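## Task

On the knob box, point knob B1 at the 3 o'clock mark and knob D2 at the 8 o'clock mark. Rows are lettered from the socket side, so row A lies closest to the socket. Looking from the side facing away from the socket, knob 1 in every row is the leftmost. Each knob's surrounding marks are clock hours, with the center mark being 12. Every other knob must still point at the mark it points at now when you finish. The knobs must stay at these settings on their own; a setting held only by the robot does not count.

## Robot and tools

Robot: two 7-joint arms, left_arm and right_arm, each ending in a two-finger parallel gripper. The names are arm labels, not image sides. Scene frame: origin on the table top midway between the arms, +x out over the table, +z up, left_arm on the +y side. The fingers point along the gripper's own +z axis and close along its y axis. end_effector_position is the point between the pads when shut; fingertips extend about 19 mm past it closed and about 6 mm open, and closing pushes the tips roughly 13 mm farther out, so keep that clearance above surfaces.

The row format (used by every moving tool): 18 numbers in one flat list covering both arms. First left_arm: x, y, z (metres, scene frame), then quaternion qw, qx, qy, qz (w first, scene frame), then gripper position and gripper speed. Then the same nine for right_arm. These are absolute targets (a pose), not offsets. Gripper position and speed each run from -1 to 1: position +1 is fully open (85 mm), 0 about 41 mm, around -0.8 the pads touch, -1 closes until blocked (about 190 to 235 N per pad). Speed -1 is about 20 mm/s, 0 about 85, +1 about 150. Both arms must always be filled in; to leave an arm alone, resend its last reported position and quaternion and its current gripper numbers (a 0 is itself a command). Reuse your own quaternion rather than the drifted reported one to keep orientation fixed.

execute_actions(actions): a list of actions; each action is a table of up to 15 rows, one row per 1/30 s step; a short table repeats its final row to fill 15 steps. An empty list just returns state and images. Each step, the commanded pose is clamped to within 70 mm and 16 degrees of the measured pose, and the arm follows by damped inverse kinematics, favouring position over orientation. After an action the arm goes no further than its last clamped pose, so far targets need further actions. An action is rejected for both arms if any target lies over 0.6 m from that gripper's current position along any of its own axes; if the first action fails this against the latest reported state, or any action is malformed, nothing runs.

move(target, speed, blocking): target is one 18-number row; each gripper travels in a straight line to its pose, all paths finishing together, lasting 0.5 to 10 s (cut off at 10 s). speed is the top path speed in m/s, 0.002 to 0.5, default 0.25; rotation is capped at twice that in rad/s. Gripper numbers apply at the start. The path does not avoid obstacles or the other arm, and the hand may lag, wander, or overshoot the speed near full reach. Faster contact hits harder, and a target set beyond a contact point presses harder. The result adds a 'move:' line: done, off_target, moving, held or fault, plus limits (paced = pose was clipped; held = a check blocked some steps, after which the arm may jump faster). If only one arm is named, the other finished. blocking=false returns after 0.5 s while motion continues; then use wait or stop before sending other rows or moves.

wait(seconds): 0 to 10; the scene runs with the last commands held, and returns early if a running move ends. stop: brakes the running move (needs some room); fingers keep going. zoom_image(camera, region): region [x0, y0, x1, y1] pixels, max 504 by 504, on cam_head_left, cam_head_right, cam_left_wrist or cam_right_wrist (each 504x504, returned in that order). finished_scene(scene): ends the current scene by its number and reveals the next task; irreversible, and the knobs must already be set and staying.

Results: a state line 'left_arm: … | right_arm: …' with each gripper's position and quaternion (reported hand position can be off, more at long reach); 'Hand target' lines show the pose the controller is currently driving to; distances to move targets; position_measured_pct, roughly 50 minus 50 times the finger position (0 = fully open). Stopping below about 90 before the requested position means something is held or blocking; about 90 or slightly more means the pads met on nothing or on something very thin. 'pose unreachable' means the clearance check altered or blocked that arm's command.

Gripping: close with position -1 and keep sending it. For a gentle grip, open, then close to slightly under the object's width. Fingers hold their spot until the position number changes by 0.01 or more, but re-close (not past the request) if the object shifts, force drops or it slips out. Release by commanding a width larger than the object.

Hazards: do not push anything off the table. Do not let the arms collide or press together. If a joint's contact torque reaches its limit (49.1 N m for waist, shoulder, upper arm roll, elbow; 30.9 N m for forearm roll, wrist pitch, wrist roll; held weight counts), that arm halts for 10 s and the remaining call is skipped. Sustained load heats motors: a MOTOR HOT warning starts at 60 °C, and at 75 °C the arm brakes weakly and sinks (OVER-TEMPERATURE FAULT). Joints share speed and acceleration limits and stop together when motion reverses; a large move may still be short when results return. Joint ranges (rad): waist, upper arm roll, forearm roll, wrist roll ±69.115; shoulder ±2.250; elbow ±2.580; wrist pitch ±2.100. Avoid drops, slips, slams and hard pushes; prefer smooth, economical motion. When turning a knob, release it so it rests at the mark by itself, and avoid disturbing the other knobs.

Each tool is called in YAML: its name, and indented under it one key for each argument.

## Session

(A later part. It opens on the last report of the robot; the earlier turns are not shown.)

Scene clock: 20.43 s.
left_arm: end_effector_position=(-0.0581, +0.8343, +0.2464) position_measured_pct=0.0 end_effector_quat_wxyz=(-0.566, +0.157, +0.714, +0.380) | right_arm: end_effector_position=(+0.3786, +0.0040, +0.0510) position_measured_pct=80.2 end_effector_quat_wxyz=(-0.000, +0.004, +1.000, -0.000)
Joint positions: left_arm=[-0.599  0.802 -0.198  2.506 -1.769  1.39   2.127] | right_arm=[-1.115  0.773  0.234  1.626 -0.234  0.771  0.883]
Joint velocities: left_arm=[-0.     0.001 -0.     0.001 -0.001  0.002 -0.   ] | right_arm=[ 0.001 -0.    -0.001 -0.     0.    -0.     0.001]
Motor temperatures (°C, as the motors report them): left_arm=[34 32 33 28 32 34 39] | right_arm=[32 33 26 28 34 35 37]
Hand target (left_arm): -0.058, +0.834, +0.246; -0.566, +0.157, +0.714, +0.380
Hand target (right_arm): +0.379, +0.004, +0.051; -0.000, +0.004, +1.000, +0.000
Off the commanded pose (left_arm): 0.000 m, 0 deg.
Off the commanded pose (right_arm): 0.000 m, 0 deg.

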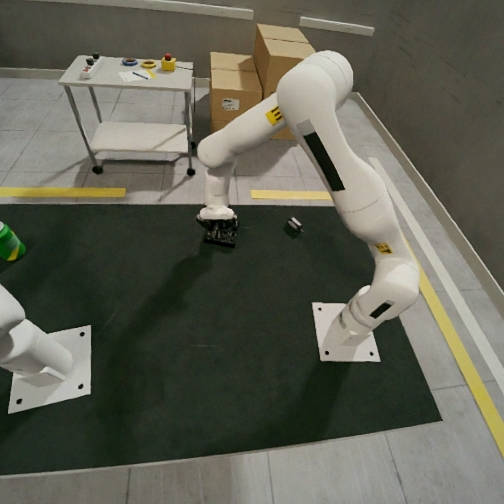

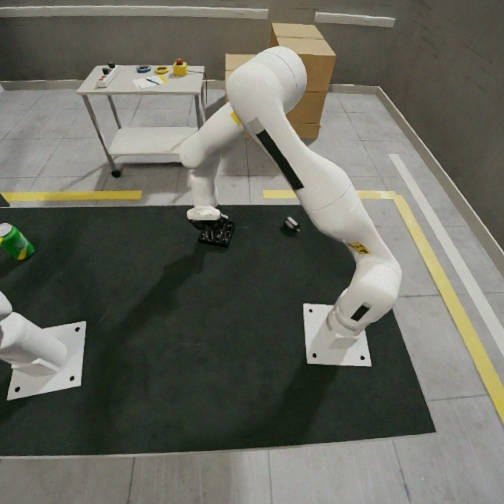

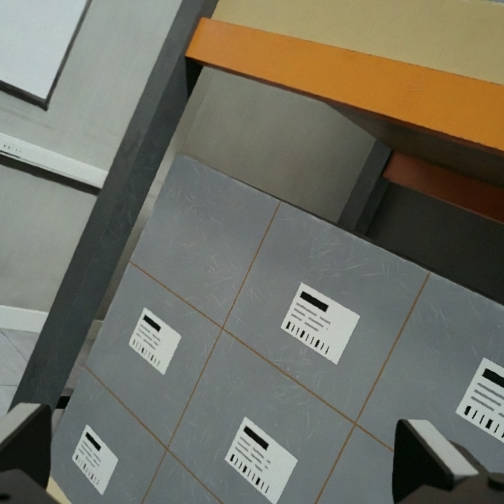

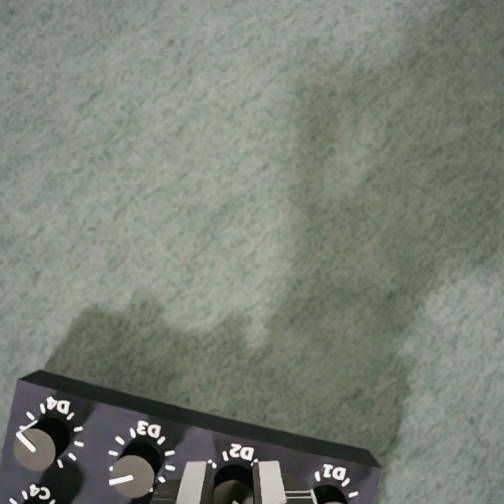

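move:
  target: [-0.0581,0.8343,0.2464,-0.566,0.157,0.714,0.380,1,0,0.3786,0.0040,0.051,0,0.5,-0.866,0,-0.62,-1]
  speed: 0.28

execute_actions:
  actions:
    - [[-0.0581,0.8343,0.2464,-0.566,0.157,0.714,0.380,1,0,0.3786,0.0042,0.051,0,0.5,-0.866,0,-0.5,-0.5],[-0.0581,0.8343,0.2464,-0.566,0.157,0.714,0.380,1,0,0.3786,0.0042,0.051,0,0.5,-0.866,0,-0.5,-0.5],[-0.0581,0.8343,0.2464,-0.566,0.157,0.714,0.380,1,0,0.3786,0.0042,0.051,0,0.5,-0.866,0,-0.5,-0.5],[-0.0581,0.8343,0.2464,-0.566,0.157,0.714,0.380,1,0,0.3786,0.0042,0.051,0,0.5,-0.866,0,-0.5,-0.5],[-0.0581,0.8343,0.2464,-0.566,0.157,0.714,0.380,1,0,0.3786,0.0042,0.051,0,0.5,-0.866,0,-0.5,-0.5],[-0.0581,0.8343,0.2464,-0.566,0.157,0.714,0.380,1,0,0.3786,0.0042,0.051,0,0.5,-0.866,0,-0.5,-0.5],[-0.0581,0.8343,0.2464,-0.566,0.157,0.714,0.380,1,0,0.3786,0.0042,0.051,0,0.5,-0.866,0,-0.5,-0.5],[-0.0581,0.8343,0.2464,-0.566,0.157,0.714,0.380,1,0,0.3786,0.0042,0.051,0,0.5,-0.866,0,-0.5,-0.5],[-0.0581,0.8343,0.2464,-0.566,0.157,0.714,0.380,1,0,0.3786,0.0042,0.051,0,0.5,-0.866,0,-0.5,-0.5],[-0.0581,0.8343,0.2464,-0.566,0.157,0.714,0.380,1,0,0.3786,0.0042,0.053,0,0.5,-0.866,0,-0.5,-0.5],[-0.0581,0.8343,0.2464,-0.566,0.157,0.714,0.380,1,0,0.3786,0.0042,0.055,0,0.5,-0.866,0,-0.5,-0.5],[-0.0581,0.8343,0.2464,-0.566,0.157,0.714,0.380,1,0,0.3786,0.0042,0.057,0,0.5,-0.866,0,-0.5,-0.5],[-0.0581,0.8343,0.2464,-0.566,0.157,0.714,0.380,1,0,0.3786,0.0042,0.059,0,0.5,-0.866,0,-0.5,-0.5],[-0.0581,0.8343,0.2464,-0.566,0.157,0.714,0.380,1,0,0.3786,0.0042,0.062,0,0.5,-0.866,0,-0.5,-0.5],[-0.0581,0.8343,0.2464,-0.566,0.157,0.714,0.380,1,0,0.3786,0.0042,0.065,0,0.5,-0.866,0,-0.5,-0.5]]

move:
  target: [-0.0581,0.8343,0.2464,-0.566,0.157,0.714,0.380,1,0,0.43,0.05,0.10,0,0.5,-0.866,0,-0.5,-0.5]
  speed: 0.18

Scene clock: 23.37 s.
left_arm: end_effector_position=(-0.0581, +0.8343, +0.2464) position_measured_pct=0.0 end_effector_quat_wxyz=(-0.566, +0.157, +0.714, +0.380) | right_arm: end_effector_position=(+0.3781, +0.0047, +0.0512) position_measured_pct=80.2 end_effector_quat_wxyz=(+0.000, -0.501, +0.866, +0.001)
Joint positions: left_arm=[-0.599  0.802 -0.198  2.506 -1.769  1.39   2.127] | right_arm=[-0.941  0.76  -0.051  1.618  0.05   0.764  1.704]
Joint velocities: left_arm=[ 0.    -0.     0.    -0.    -0.    -0.001  0.001] | right_arm=[ 0.002  0.    -0.001  0.001 -0.002  0.     0.002]
Motor temperatures (°C, as the motors report them): left_arm=[34 32 33 28 32 34 39] | right_arm=[32 33 26 28 34 35 37]
Hand target (left_arm): -0.058, +0.834, +0.246; -0.566, +0.157, +0.714, +0.380
Hand target (right_arm): +0.378, +0.004, +0.051; -0.000, -0.500, +0.866, +0.000
Off the commanded pose (left_arm): 0.000 m, 0 deg.
Off the commanded pose (right_arm): 0.001 m, 0 deg.
move: done

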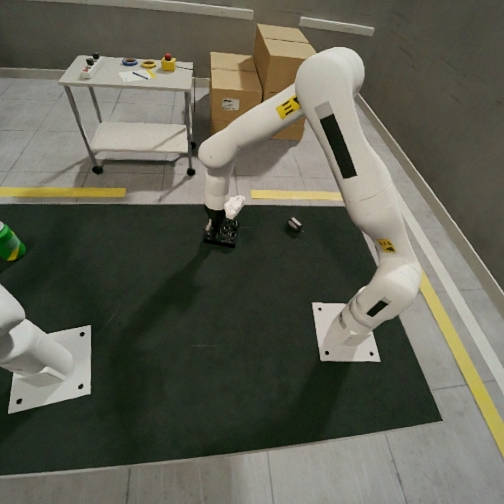

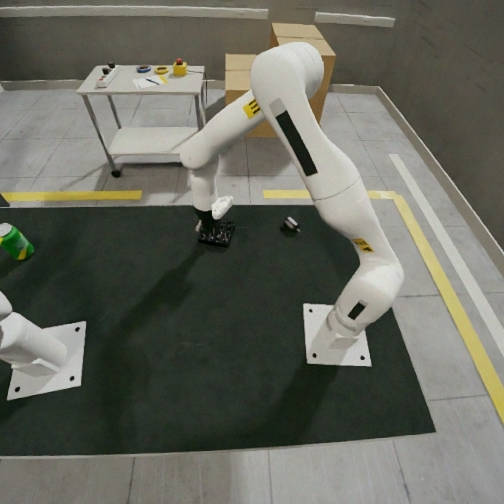

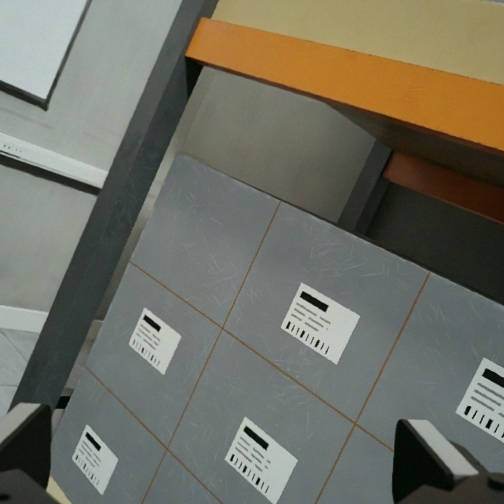

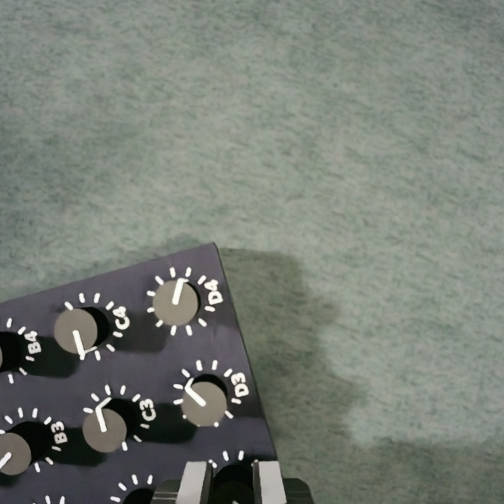

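Scene clock: 23.87 s.
left_arm: end_effector_position=(-0.0581, +0.8343, +0.2464) position_measured_pct=0.0 end_effector_quat_wxyz=(-0.566, +0.157, +0.714, +0.380) | right_arm: end_effector_position=(+0.3787, +0.0043, +0.0602) position_measured_pct=75.0 end_effector_quat_wxyz=(+0.000, -0.500, +0.866, +0.000)
Joint positions: left_arm=[-0.599  0.802 -0.198  2.506 -1.769  1.39   2.127] | right_arm=[-0.94   0.745 -0.051  1.612  0.049  0.785  1.704]
Joint velocities: left_arm=[ 0.     0.    -0.    -0.001  0.     0.001 -0.   ] | right_arm=[ 0.002 -0.126 -0.004 -0.049 -0.01   0.174  0.011]
Motor temperatures (°C, as the motors report them): left_arm=[34 32 33 28 32 34 39] | right_arm=[32 33 26 28 34 35 37]
Hand target (left_arm): -0.058, +0.834, +0.246; -0.566, +0.157, +0.714, +0.380
Hand target (right_arm): +0.379, +0.004, +0.065; +0.000, -0.500, +0.866, +0.000
Off the commanded pose (left_arm): 0.000 m, 0 deg.
Off the commanded pose (right_arm): 0.005 m, 0 deg.

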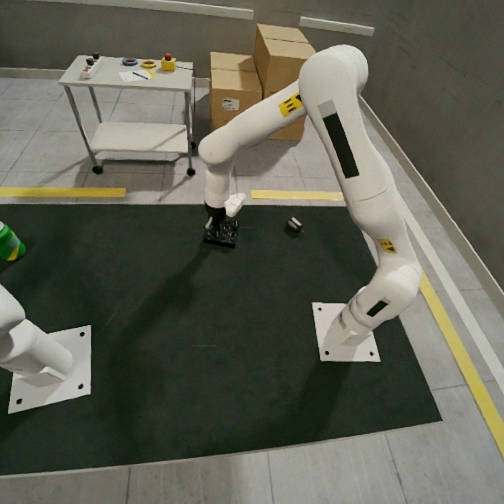

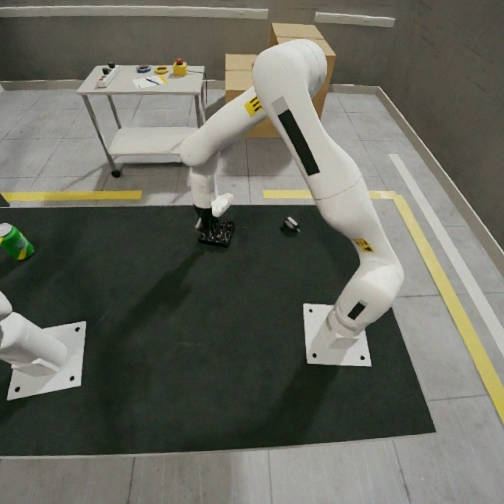

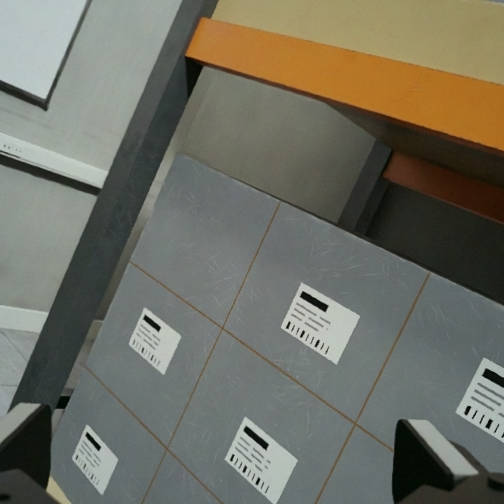

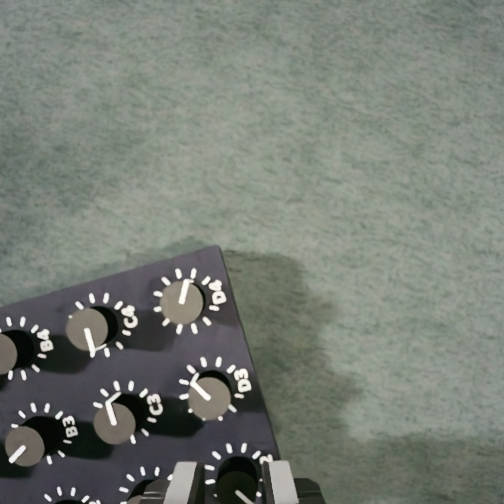

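Scene clock: 24.73 s.
left_arm: end_effector_position=(-0.0581, +0.8343, +0.2464) position_measured_pct=0.0 end_effector_quat_wxyz=(-0.566, +0.157, +0.714, +0.380) | right_arm: end_effector_position=(+0.4301, +0.0504, +0.1003) position_measured_pct=75.0 end_effector_quat_wxyz=(+0.000, -0.500, +0.866, +0.000)
Joint positions: left_arm=[-0.599  0.802 -0.198  2.506 -1.769  1.39   2.127] | right_arm=[-0.93   0.815 -0.048  1.295  0.04   1.031  1.734]
Joint velocities: left_arm=[-0.    -0.001  0.     0.001  0.    -0.     0.   ] | right_arm=[-0.     0.009  0.    -0.004 -0.     0.002 -0.   ]
Motor temperatures (°C, as the motors report them): left_arm=[34 32 33 28 32 34 39] | right_arm=[32 33 26 28 34 35 37]
Hand target (left_arm): -0.058, +0.834, +0.246; -0.566, +0.157, +0.714, +0.380
Hand target (right_arm): +0.430, +0.050, +0.100; -0.000, -0.500, +0.866, +0.000
Off the commanded pose (left_arm): 0.000 m, 0 deg.
Off the commanded pose (right_arm): 0.000 m, 0 deg.
move: done

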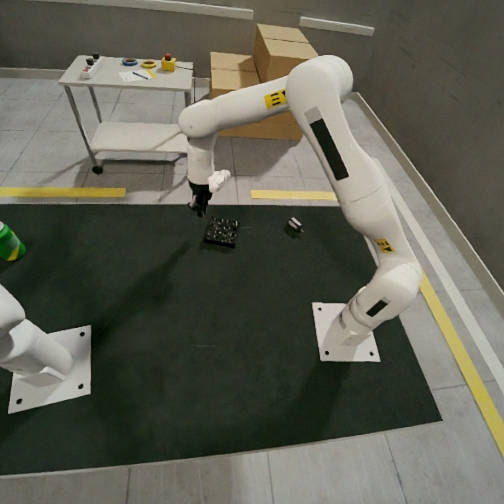

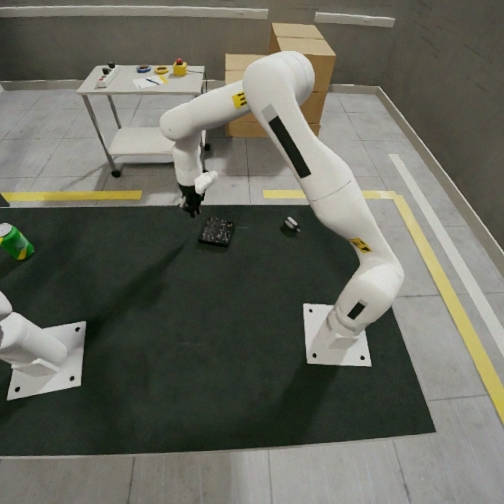

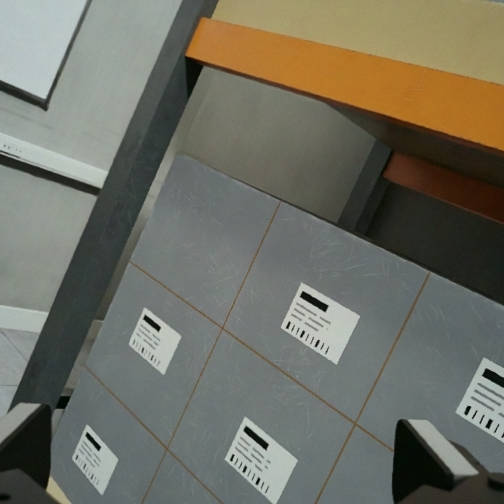

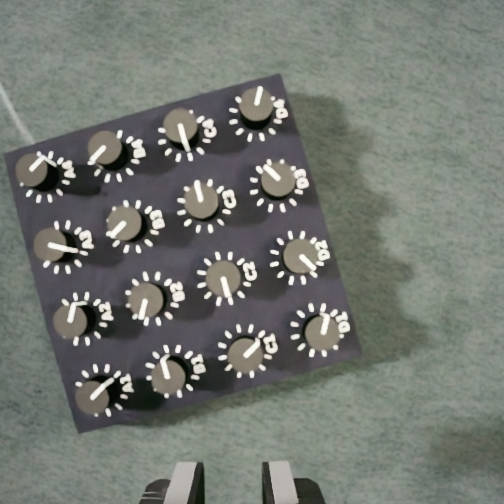

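zoom_image:
  camera: "cam_right_wrist"
  region: [60, 150, 370, 430]

Region (60, 150, 370, 430) of cam_right_wrist's 504x504 image, scaled by 1.626; it fills the top 455 rows of this view, and the rest is white.

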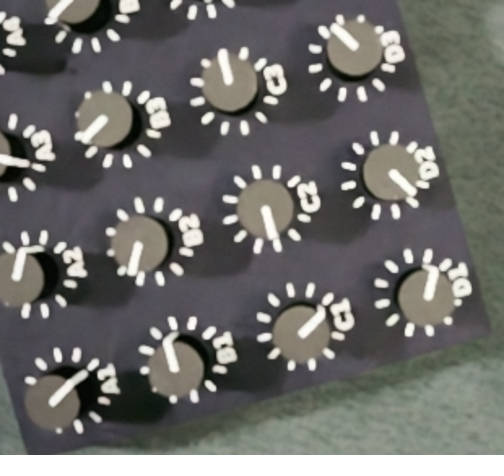

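B1 points at 3 and D2 at 8, and the other knobs haven't moved.

finished_scene:
  scene: 2

The scene is finished: the task was done.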